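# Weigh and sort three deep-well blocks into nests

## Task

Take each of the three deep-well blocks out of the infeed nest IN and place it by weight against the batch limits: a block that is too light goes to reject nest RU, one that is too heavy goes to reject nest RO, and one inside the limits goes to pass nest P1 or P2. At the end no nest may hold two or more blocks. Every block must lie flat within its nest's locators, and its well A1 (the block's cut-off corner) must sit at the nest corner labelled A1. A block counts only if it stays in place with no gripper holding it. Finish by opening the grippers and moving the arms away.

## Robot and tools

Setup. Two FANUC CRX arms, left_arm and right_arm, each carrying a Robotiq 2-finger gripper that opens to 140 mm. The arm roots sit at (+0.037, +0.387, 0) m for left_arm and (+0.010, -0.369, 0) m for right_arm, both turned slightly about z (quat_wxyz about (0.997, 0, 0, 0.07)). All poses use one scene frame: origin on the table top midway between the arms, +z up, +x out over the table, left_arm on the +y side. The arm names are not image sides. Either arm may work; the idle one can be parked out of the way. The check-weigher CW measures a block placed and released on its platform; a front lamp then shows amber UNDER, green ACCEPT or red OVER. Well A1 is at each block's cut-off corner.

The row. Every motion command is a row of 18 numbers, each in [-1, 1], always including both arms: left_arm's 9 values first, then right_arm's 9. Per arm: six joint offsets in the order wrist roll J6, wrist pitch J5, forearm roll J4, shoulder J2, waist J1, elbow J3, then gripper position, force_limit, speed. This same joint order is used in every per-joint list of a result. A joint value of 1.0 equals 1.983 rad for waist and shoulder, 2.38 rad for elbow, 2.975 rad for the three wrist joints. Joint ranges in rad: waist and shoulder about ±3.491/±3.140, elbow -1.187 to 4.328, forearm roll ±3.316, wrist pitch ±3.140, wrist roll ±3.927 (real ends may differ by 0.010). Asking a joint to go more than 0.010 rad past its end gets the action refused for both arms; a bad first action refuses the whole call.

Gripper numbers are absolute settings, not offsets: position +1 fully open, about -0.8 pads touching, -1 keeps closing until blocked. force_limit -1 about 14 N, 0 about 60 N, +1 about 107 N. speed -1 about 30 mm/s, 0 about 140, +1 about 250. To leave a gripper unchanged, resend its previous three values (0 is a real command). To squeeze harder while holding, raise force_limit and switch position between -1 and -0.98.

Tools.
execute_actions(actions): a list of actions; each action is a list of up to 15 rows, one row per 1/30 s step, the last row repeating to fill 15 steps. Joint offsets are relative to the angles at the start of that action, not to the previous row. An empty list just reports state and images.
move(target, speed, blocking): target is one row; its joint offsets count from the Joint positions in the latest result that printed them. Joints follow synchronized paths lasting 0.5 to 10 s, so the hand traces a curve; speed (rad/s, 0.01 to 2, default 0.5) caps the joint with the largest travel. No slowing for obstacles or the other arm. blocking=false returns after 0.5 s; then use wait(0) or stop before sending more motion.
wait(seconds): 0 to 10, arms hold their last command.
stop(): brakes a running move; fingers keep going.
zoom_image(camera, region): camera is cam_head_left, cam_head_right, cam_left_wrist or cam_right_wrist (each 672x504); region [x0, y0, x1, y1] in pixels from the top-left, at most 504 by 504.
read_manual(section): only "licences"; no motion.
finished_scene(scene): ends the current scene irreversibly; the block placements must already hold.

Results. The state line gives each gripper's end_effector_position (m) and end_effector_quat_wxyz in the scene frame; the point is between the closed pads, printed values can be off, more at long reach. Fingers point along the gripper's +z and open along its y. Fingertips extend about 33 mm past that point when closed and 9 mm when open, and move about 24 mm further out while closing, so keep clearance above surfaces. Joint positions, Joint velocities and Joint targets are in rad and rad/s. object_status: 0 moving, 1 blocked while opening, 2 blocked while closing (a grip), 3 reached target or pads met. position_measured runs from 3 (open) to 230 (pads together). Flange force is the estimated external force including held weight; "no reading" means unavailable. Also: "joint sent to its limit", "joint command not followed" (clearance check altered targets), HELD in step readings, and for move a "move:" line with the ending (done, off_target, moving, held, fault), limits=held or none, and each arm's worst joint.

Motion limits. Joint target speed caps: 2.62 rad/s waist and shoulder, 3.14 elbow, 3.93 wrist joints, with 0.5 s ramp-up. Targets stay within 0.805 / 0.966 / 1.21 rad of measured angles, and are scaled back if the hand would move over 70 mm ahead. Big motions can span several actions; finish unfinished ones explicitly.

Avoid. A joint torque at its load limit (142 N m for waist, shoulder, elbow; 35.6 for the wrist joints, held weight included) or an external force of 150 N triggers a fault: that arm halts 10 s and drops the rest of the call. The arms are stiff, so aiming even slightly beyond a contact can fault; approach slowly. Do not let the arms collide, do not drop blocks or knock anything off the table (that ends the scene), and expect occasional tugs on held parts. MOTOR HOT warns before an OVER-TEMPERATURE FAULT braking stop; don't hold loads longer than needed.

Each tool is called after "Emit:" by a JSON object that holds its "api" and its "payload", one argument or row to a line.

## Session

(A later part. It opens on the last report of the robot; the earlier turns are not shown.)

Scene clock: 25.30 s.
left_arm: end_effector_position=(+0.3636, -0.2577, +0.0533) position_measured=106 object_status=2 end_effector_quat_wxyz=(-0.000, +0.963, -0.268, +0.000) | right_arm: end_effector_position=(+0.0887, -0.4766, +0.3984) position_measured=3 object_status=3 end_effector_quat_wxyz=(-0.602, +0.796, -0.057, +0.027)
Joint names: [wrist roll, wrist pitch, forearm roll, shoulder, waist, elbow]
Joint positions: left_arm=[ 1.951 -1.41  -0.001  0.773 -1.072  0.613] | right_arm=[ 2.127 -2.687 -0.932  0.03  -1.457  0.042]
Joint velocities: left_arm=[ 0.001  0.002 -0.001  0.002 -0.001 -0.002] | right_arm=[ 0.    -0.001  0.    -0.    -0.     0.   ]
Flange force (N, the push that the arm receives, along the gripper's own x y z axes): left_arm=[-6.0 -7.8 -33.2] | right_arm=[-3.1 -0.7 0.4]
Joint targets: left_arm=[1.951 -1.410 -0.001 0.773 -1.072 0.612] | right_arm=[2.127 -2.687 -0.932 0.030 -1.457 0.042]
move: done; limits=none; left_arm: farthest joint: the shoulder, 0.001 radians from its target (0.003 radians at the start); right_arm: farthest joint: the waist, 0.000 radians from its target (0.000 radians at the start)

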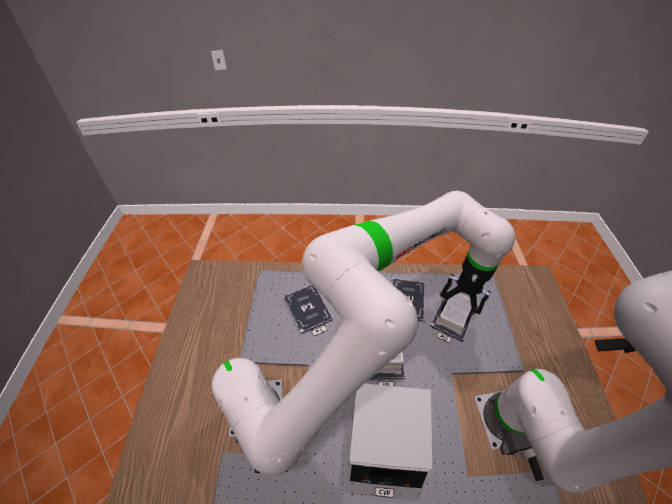

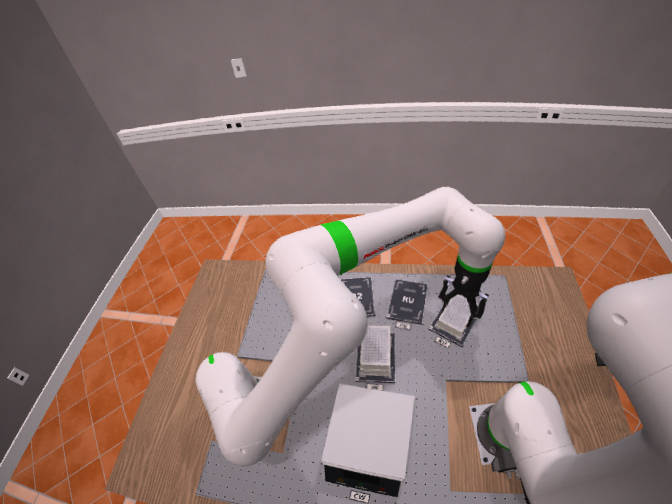

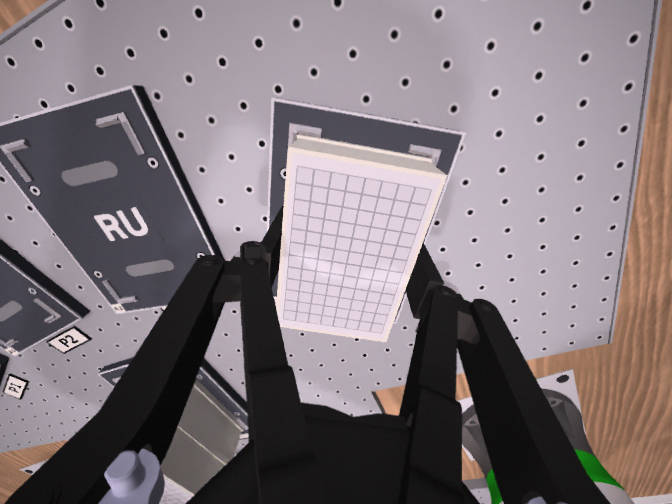

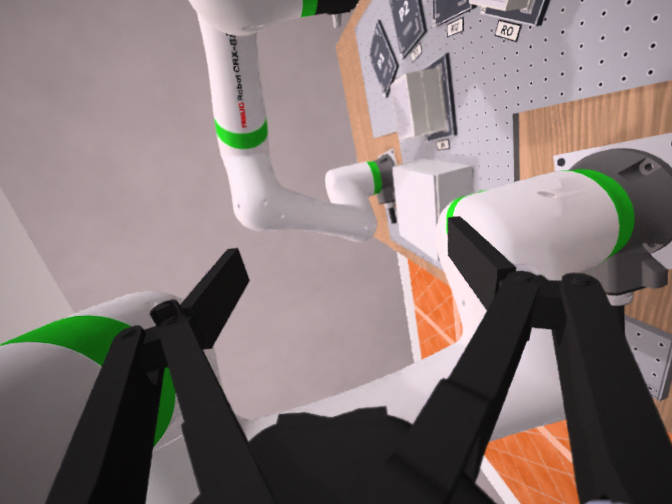

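Emit:
{"api": "move", "payload": {
  "target": [0,-0.0028,0,0.0027,0.0007,0.0057,-1,0,0,0,0,0,0,0,0,1,0,0],
  "speed": 0.02
}}

Emit:
{"api": "zoom_image", "payload": {
  "camera": "cam_left_wrist",
  "region": [270,110,460,190]
}}

Emit:
{"api": "move", "payload": {
  "target": [0,0.002,0,0.0007,0,-0.002,-1,0,0,0,0,0,0,0,0,1,0,0],
  "speed": 0.02
}}

Emit:
{"api": "zoom_image", "payload": {
  "camera": "cam_head_right",
  "region": [420,290,490,355]
}}

Scene clock: 26.53 s.
left_arm: end_effector_position=(+0.3657, -0.2589, +0.0552) position_measured=106 object_status=2 end_effector_quat_wxyz=(-0.000, +0.964, -0.267, +0.000) | right_arm: end_effector_position=(+0.0887, -0.4766, +0.3984) position_measured=3 object_status=3 end_effector_quat_wxyz=(-0.602, +0.796, -0.057, +0.027)
Joint names: [wrist roll, wrist pitch, forearm roll, shoulder, waist, elbow]
Joint positions: left_arm=[ 1.951 -1.419 -0.001  0.778 -1.071  0.626] | right_arm=[ 2.127 -2.687 -0.932  0.03  -1.457  0.042]
Joint velocities: left_arm=[ 0.     0.    -0.001 -0.001  0.     0.001] | right_arm=[-0.     0.001  0.     0.    -0.     0.   ]
Flange force (N, the push that the arm receives, along the gripper's own x y z axes): left_arm=[-32.5 4.5 -0.4] | right_arm=[-0.5 -1.7 0.7]
Joint targets: left_arm=[1.951 -1.419 -0.001 0.778 -1.071 0.626] | right_arm=[2.127 -2.687 -0.932 0.030 -1.457 0.042]
move: done; limits=none; left_arm: farthest joint: the waist, 0.000 radians from its target (0.002 radians at the start); right_arm: farthest joint: the waist, 0.000 radians from its target (0.000 radians at the start)

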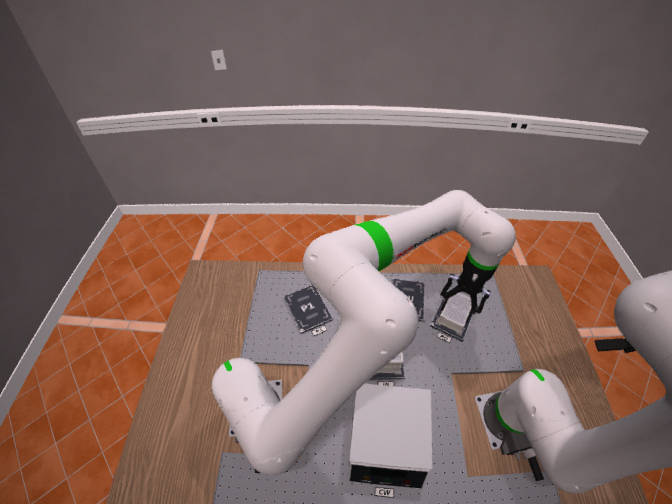

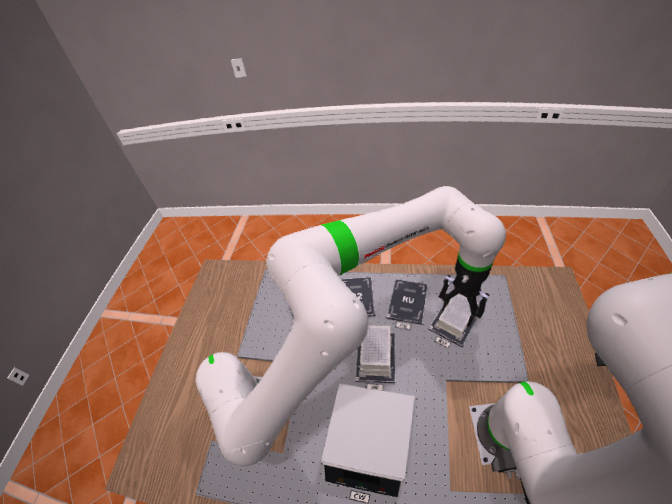

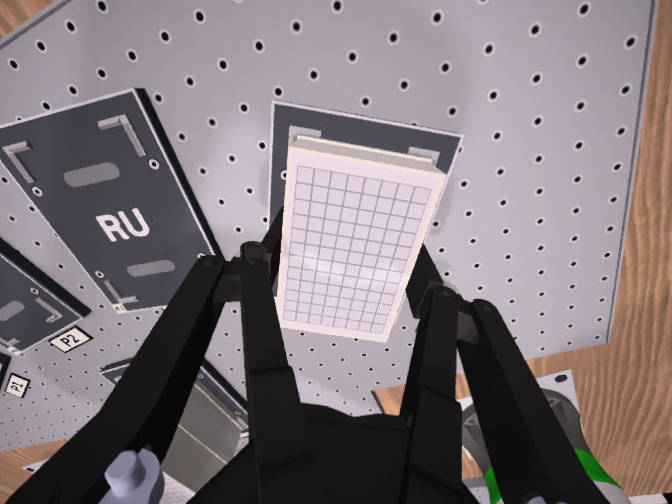

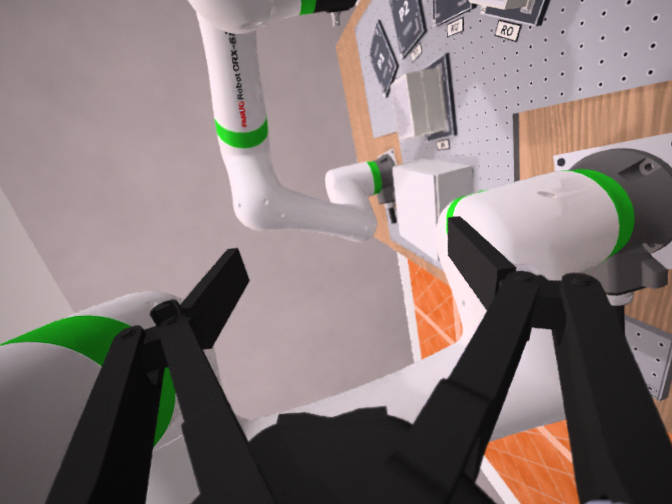

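Region (270, 110, 460, 190) of cam_left_wrist's 672x504 image, scaled by 2.653, with more detail than that image has; it fills the top 212 rows of this view, and the rest is white.

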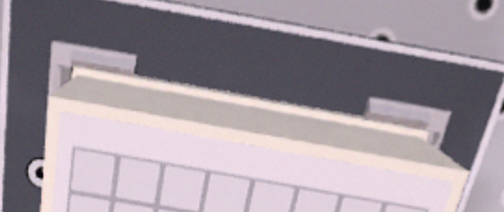

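Scene clock: 27.23 s.
left_arm: end_effector_position=(+0.3656, -0.2589, +0.0526) position_measured=106 object_status=2 end_effector_quat_wxyz=(-0.000, +0.964, -0.267, +0.000) | right_arm: end_effector_position=(+0.0887, -0.4766, +0.3984) position_measured=3 object_status=3 end_effector_quat_wxyz=(-0.602, +0.796, -0.057, +0.027)
Joint names: [wrist roll, wrist pitch, forearm roll, shoulder, waist, elbow]
Joint positions: left_arm=[ 1.951 -1.413 -0.001  0.779 -1.071  0.622] | right_arm=[ 2.127 -2.687 -0.932  0.03  -1.457  0.042]
Joint velocities: left_arm=[ 0.     0.002  0.001  0.004 -0.    -0.002] | right_arm=[ 0.  0.  0. -0.  0.  0.]
Flange force (N, the push that the arm receives, along the gripper's own x y z axes): left_arm=[-43.8 -10.5 -66.4] | right_arm=[-2.9 0.1 2.8]
Joint targets: left_arm=[1.951 -1.413 -0.001 0.780 -1.071 0.621] | right_arm=[2.127 -2.687 -0.932 0.030 -1.457 0.042]
move: done; limits=none; left_arm: farthest joint: the waist, 0.000 radians from its target (0.000 radians at the start); right_arm: farthest joint: the waist, 0.000 radians from its target (0.000 radians at the start)

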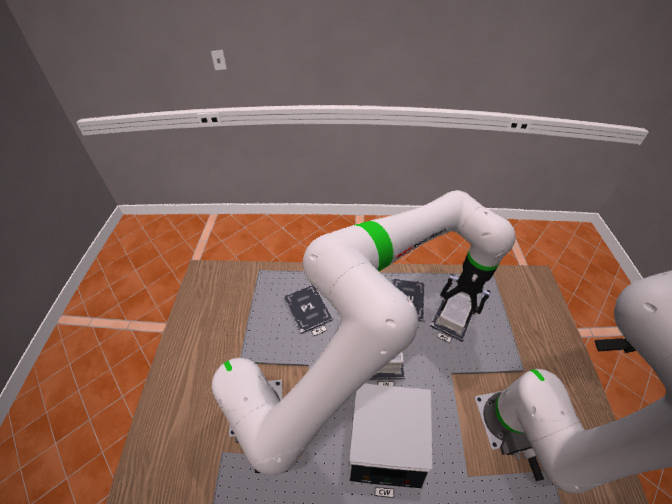

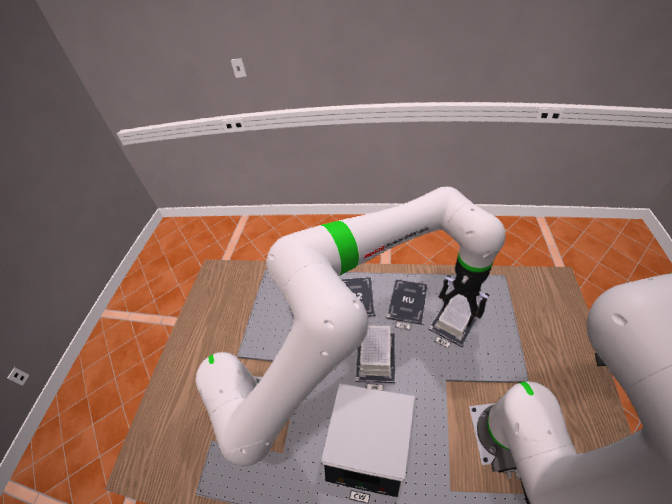

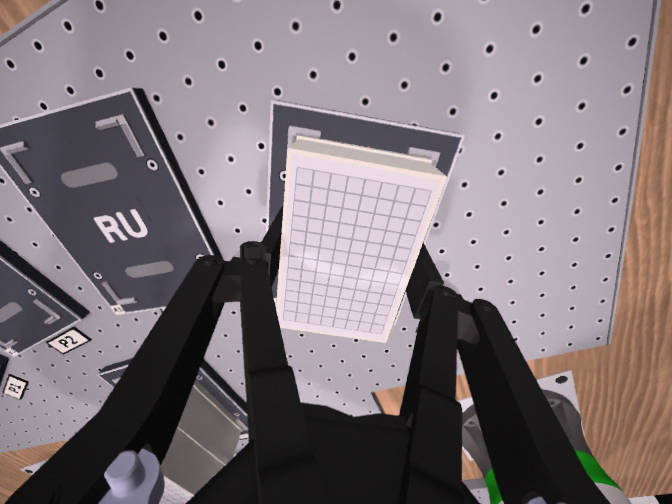

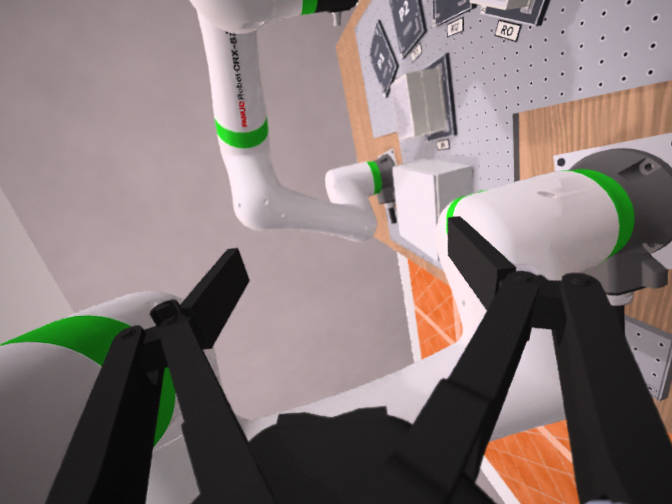

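Region (420, 290, 490, 355) of cam_head_right's 672x504 image, scaled by 7.200, with more detail than that image has; it fills the top 468 rows of this view, and the rest is white.

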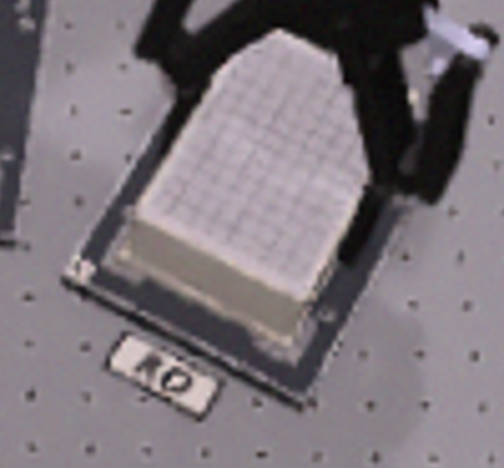

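Emit:
{"api": "move", "payload": {
  "target": [0,0,0,0,0,0,0.6,0,0,0,0,0,0,0,0,1,0,0]
}}

Emit:
{"api": "move", "payload": {
  "target": [0,-0.048,0,0,0,0.06,0.6,0,0,0,0,0,0,0,0,1,0,0]
}}

Emit:
{"api": "move", "payload": {
  "target": [0.1516,0.0772,0,-0.406,0.0479,-0.4344,0.6,0,0,0,0,0,0,0,0,1,0,0],
  "speed": 0.8
}}

Emit:
{"api": "move", "payload": {
  "target": [0,0.0353,0,0.0136,0,-0.0328,0.6,0,0,0,0,0,0,0,0,1,0,0],
  "speed": 0.2
}}

Scene clock: 28.17 s.
left_arm: end_effector_position=(+0.3656, -0.2589, +0.0526) position_measured=53 object_status=3 end_effector_quat_wxyz=(-0.000, +0.964, -0.267, +0.000) | right_arm: end_effector_position=(+0.0887, -0.4766, +0.3984) position_measured=3 object_status=3 end_effector_quat_wxyz=(-0.602, +0.796, -0.057, +0.027)
Joint names: [wrist roll, wrist pitch, forearm roll, shoulder, waist, elbow]
Joint positions: left_arm=[ 1.951 -1.413 -0.001  0.779 -1.071  0.622] | right_arm=[ 2.127 -2.687 -0.932  0.03  -1.457  0.042]
Joint velocities: left_arm=[-0.    -0.    -0.001 -0.001  0.     0.   ] | right_arm=[ 0.     0.     0.001  0.     0.    -0.001]
Flange force (N, the push that the arm receives, along the gripper's own x y z axes): left_arm=[-1.7 -0.5 -2.7] | right_arm=[-0.3 -2.7 1.1]
Joint targets: left_arm=[1.951 -1.413 -0.001 0.779 -1.071 0.622] | right_arm=[2.127 -2.687 -0.932 0.030 -1.457 0.042]
move: done; limits=none; left_arm: farthest joint: the waist, 0.000 radians from its target (0.000 radians at the start); right_arm: farthest joint: the waist, 0.000 radians from its target (0.000 radians at the start)

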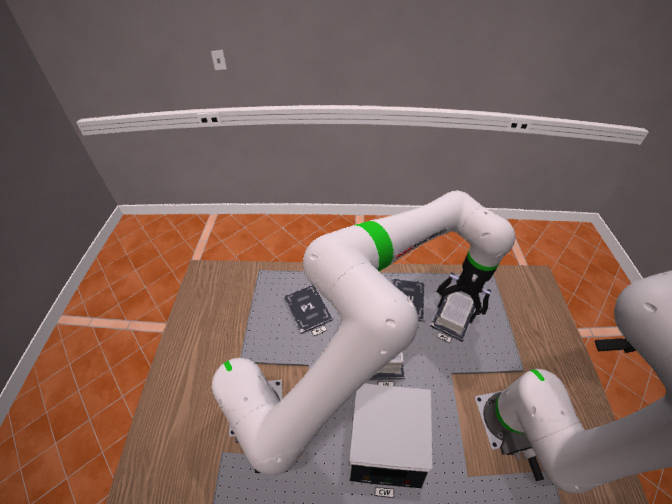

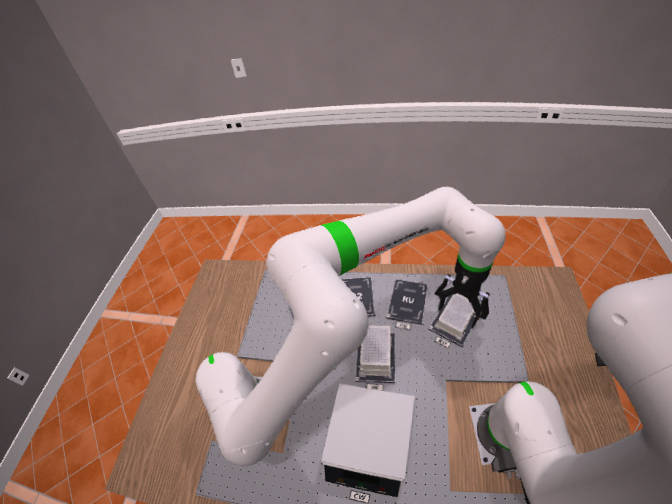

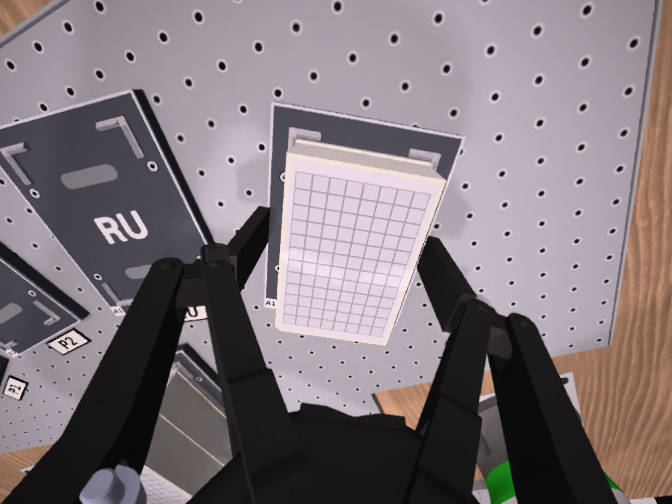

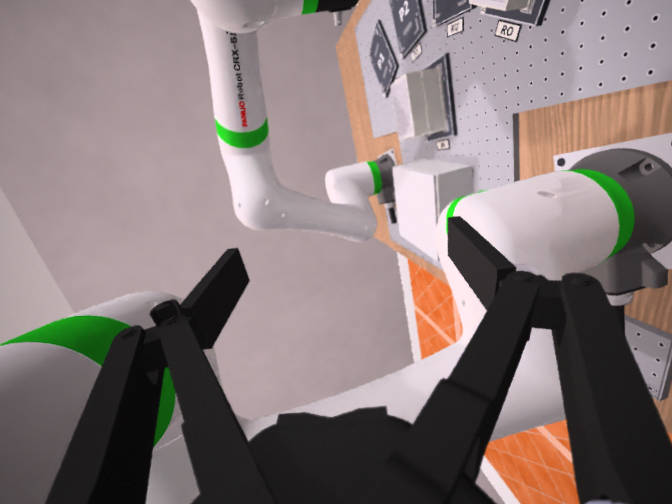

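Scene clock: 29.07 s.
left_arm: end_effector_position=(+0.3688, -0.2631, +0.1137) position_measured=53 object_status=3 end_effector_quat_wxyz=(-0.000, +0.964, -0.267, +0.000) | right_arm: end_effector_position=(+0.0887, -0.4766, +0.3984) position_measured=3 object_status=3 end_effector_quat_wxyz=(-0.602, +0.796, -0.057, +0.027)
Joint names: [wrist roll, wrist pitch, forearm roll, shoulder, waist, elbow]
Joint positions: left_arm=[ 1.951 -1.556 -0.001  0.779 -1.071  0.764] | right_arm=[ 2.127 -2.687 -0.932  0.03  -1.457  0.042]
Joint velocities: left_arm=[ 0.    -0.002  0.     0.    -0.     0.002] | right_arm=[ 0.     0.    -0.001  0.    -0.     0.001]
Flange force (N, the push that the arm receives, along the gripper's own x y z axes): left_arm=[-0.6 -0.1 -3.7] | right_arm=[-1.1 -1.8 0.1]
Joint targets: left_arm=[1.951 -1.556 -0.001 0.779 -1.071 0.764] | right_arm=[2.127 -2.687 -0.932 0.030 -1.457 0.042]
move: done; limits=none; left_arm: farthest joint: the elbow, 0.001 radians from its target (0.143 radians at the start); right_arm: farthest joint: the waist, 0.000 radians from its target (0.000 radians at the start)

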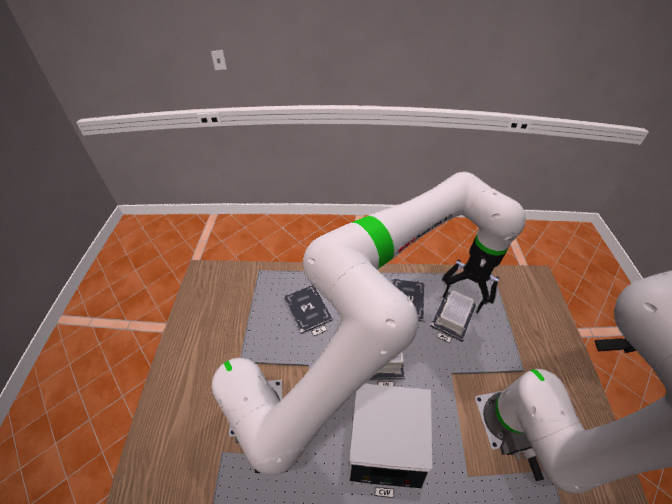

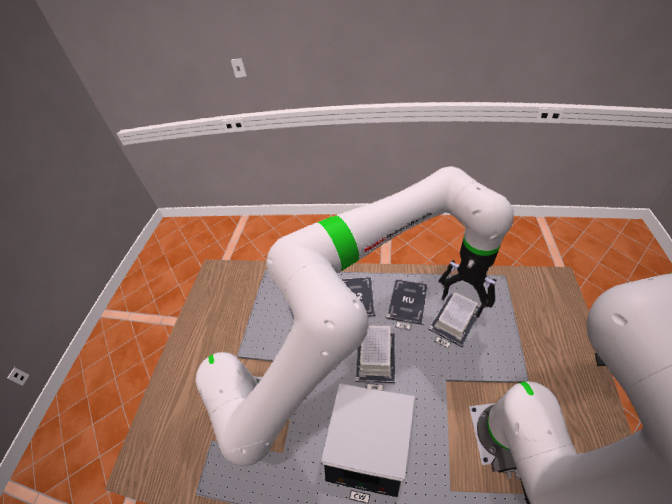

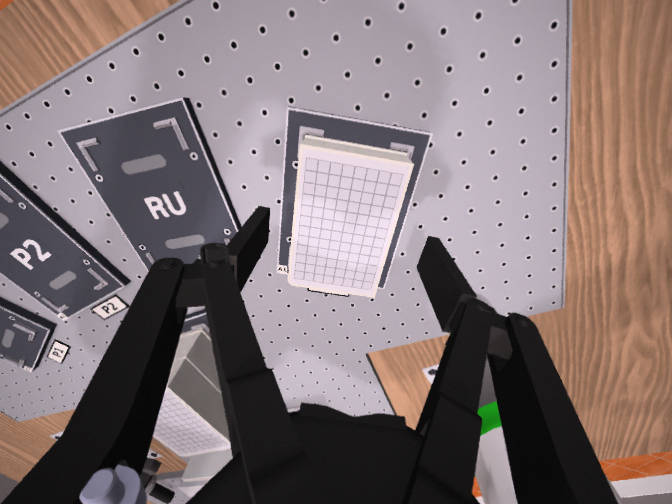

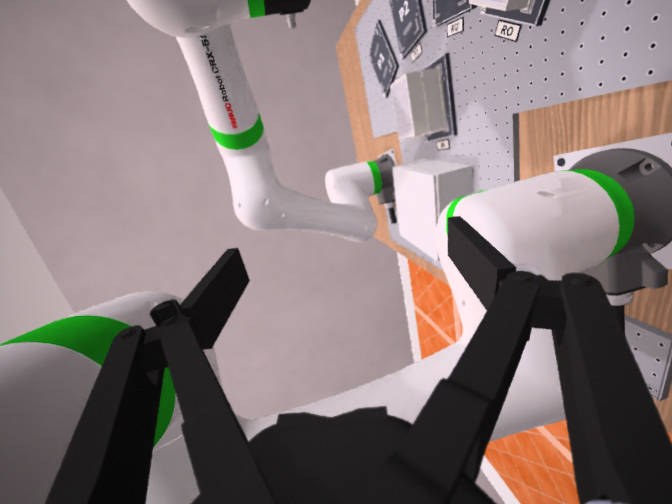

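Scene clock: 31.00 s.
left_arm: end_effector_position=(+0.2181, -0.0001, +0.1346) position_measured=53 object_status=3 end_effector_quat_wxyz=(+0.000, +1.000, +0.003, +0.001) | right_arm: end_effector_position=(+0.0887, -0.4766, +0.3984) position_measured=3 object_status=3 end_effector_quat_wxyz=(-0.602, +0.796, -0.057, +0.027)
Joint names: [wrist roll, wrist pitch, forearm roll, shoulder, waist, elbow]
Joint positions: left_arm=[ 2.402 -1.326 -0.001 -0.026 -0.976 -0.27 ] | right_arm=[ 2.127 -2.687 -0.932  0.03  -1.457  0.042]
Joint velocities: left_arm=[ 0.001 -0.    -0.    -0.001  0.    -0.001] | right_arm=[-0.     0.     0.001  0.     0.    -0.   ]
Flange force (N, the push that the arm receives, along the gripper's own x y z axes): left_arm=[-1.6 -0.4 -2.4] | right_arm=[-0.4 -3.1 0.3]
Joint targets: left_arm=[2.402 -1.326 -0.001 -0.026 -0.976 -0.270] | right_arm=[2.127 -2.687 -0.932 0.030 -1.457 0.042]
move: done; limits=none; left_arm: farthest joint: the waist, 0.000 radians from its target (0.095 radians at the start); right_arm: farthest joint: the waist, 0.000 radians from its target (0.000 radians at the start)

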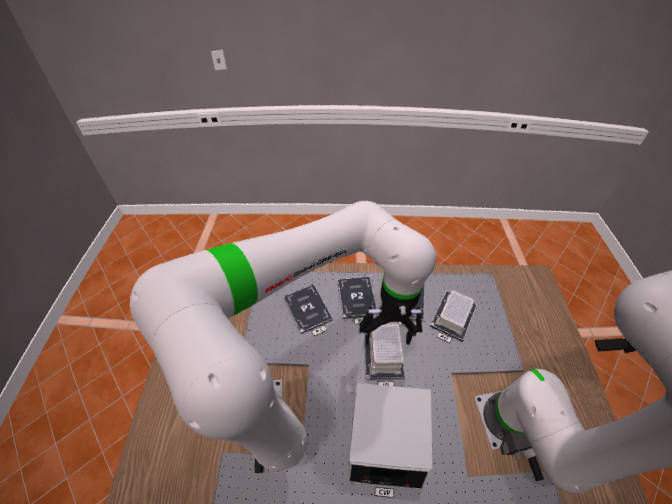

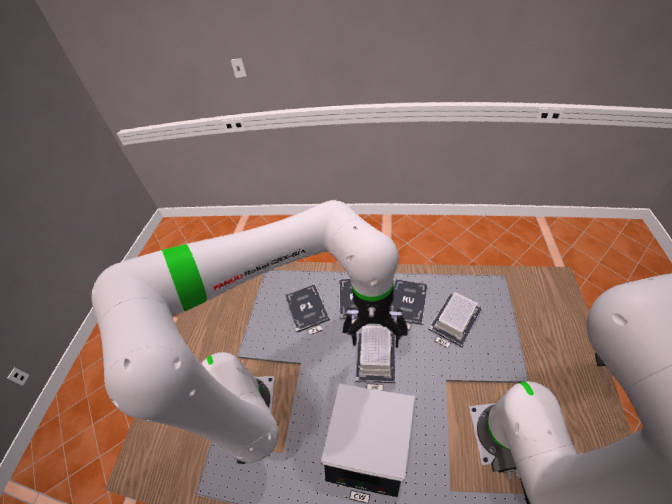

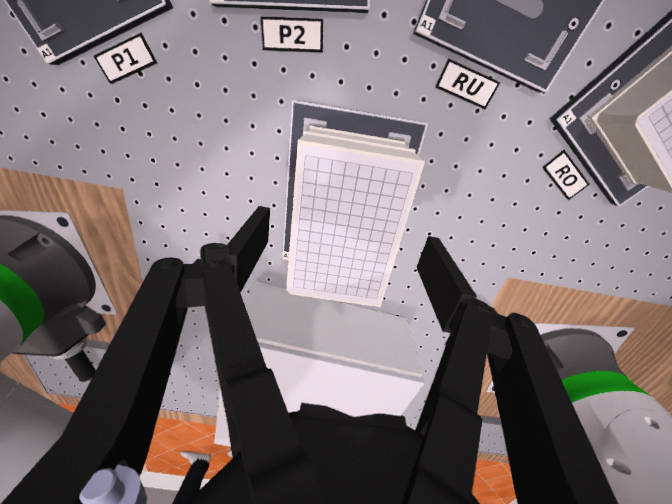

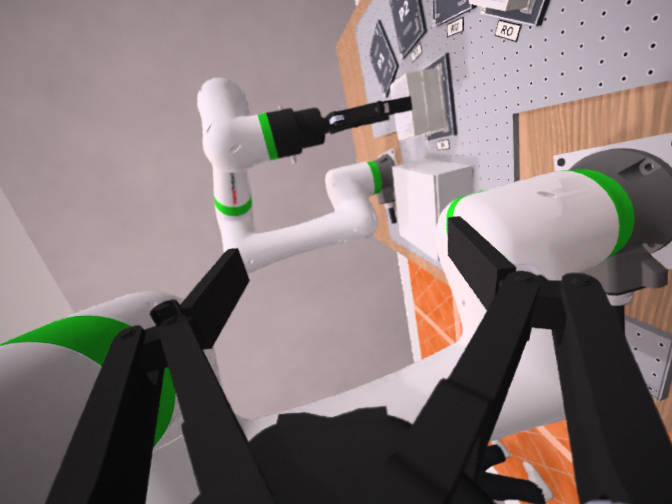

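Scene clock: 31.97 s.
left_arm: end_effector_position=(+0.2167, +0.0014, +0.0916) position_measured=53 object_status=3 end_effector_quat_wxyz=(+0.000, +1.000, +0.003, +0.001) | right_arm: end_effector_position=(+0.0887, -0.4766, +0.3984) position_measured=3 object_status=3 end_effector_quat_wxyz=(-0.602, +0.796, -0.057, +0.027)
Joint names: [wrist roll, wrist pitch, forearm roll, shoulder, waist, elbow]
Joint positions: left_arm=[ 2.402 -1.221 -0.001  0.001 -0.976 -0.348] | right_arm=[ 2.127 -2.687 -0.932  0.03  -1.457  0.042]
Joint velocities: left_arm=[-0.     0.001  0.001 -0.     0.    -0.001] | right_arm=[-0.     0.    -0.     0.     0.     0.001]
Flange force (N, the push that the arm receives, along the gripper's own x y z axes): left_arm=[-1.5 0.3 -3.5] | right_arm=[-2.4 -1.0 0.6]
Joint targets: left_arm=[2.402 -1.221 -0.001 0.001 -0.976 -0.348] | right_arm=[2.127 -2.687 -0.932 0.030 -1.457 0.042]
move: done; limits=none; left_arm: farthest joint: the elbow, 0.001 radians from its target (0.078 radians at the start); right_arm: farthest joint: the waist, 0.000 radians from its target (0.000 radians at the start)

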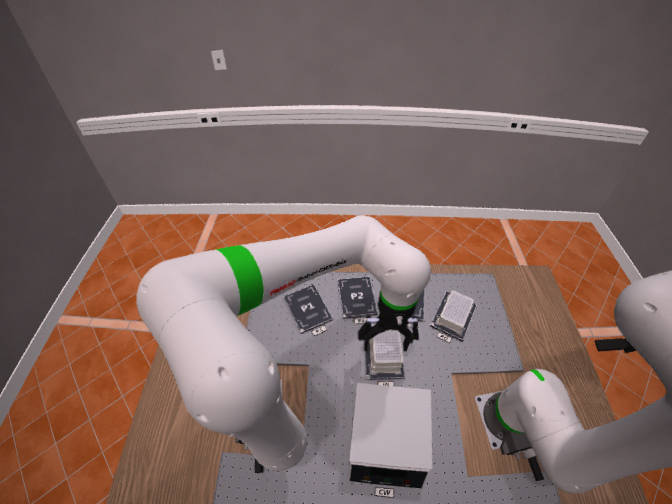

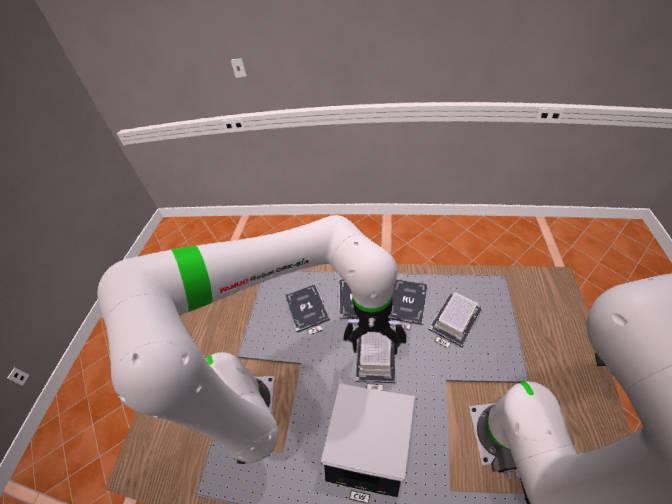

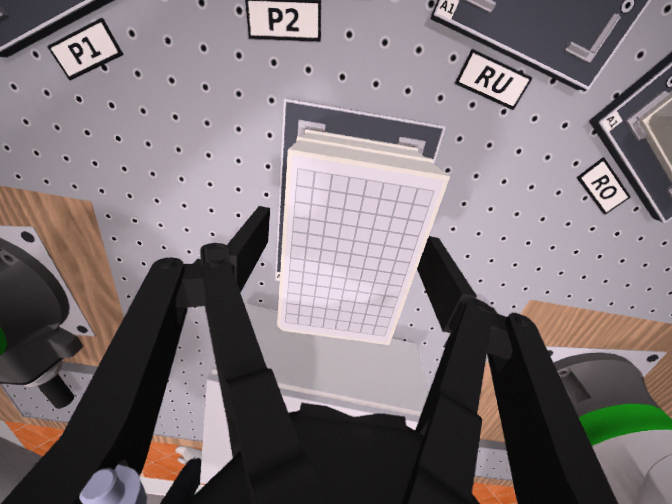

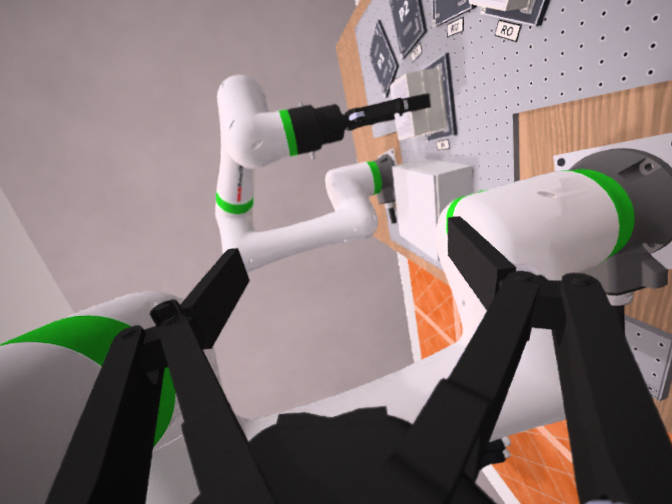

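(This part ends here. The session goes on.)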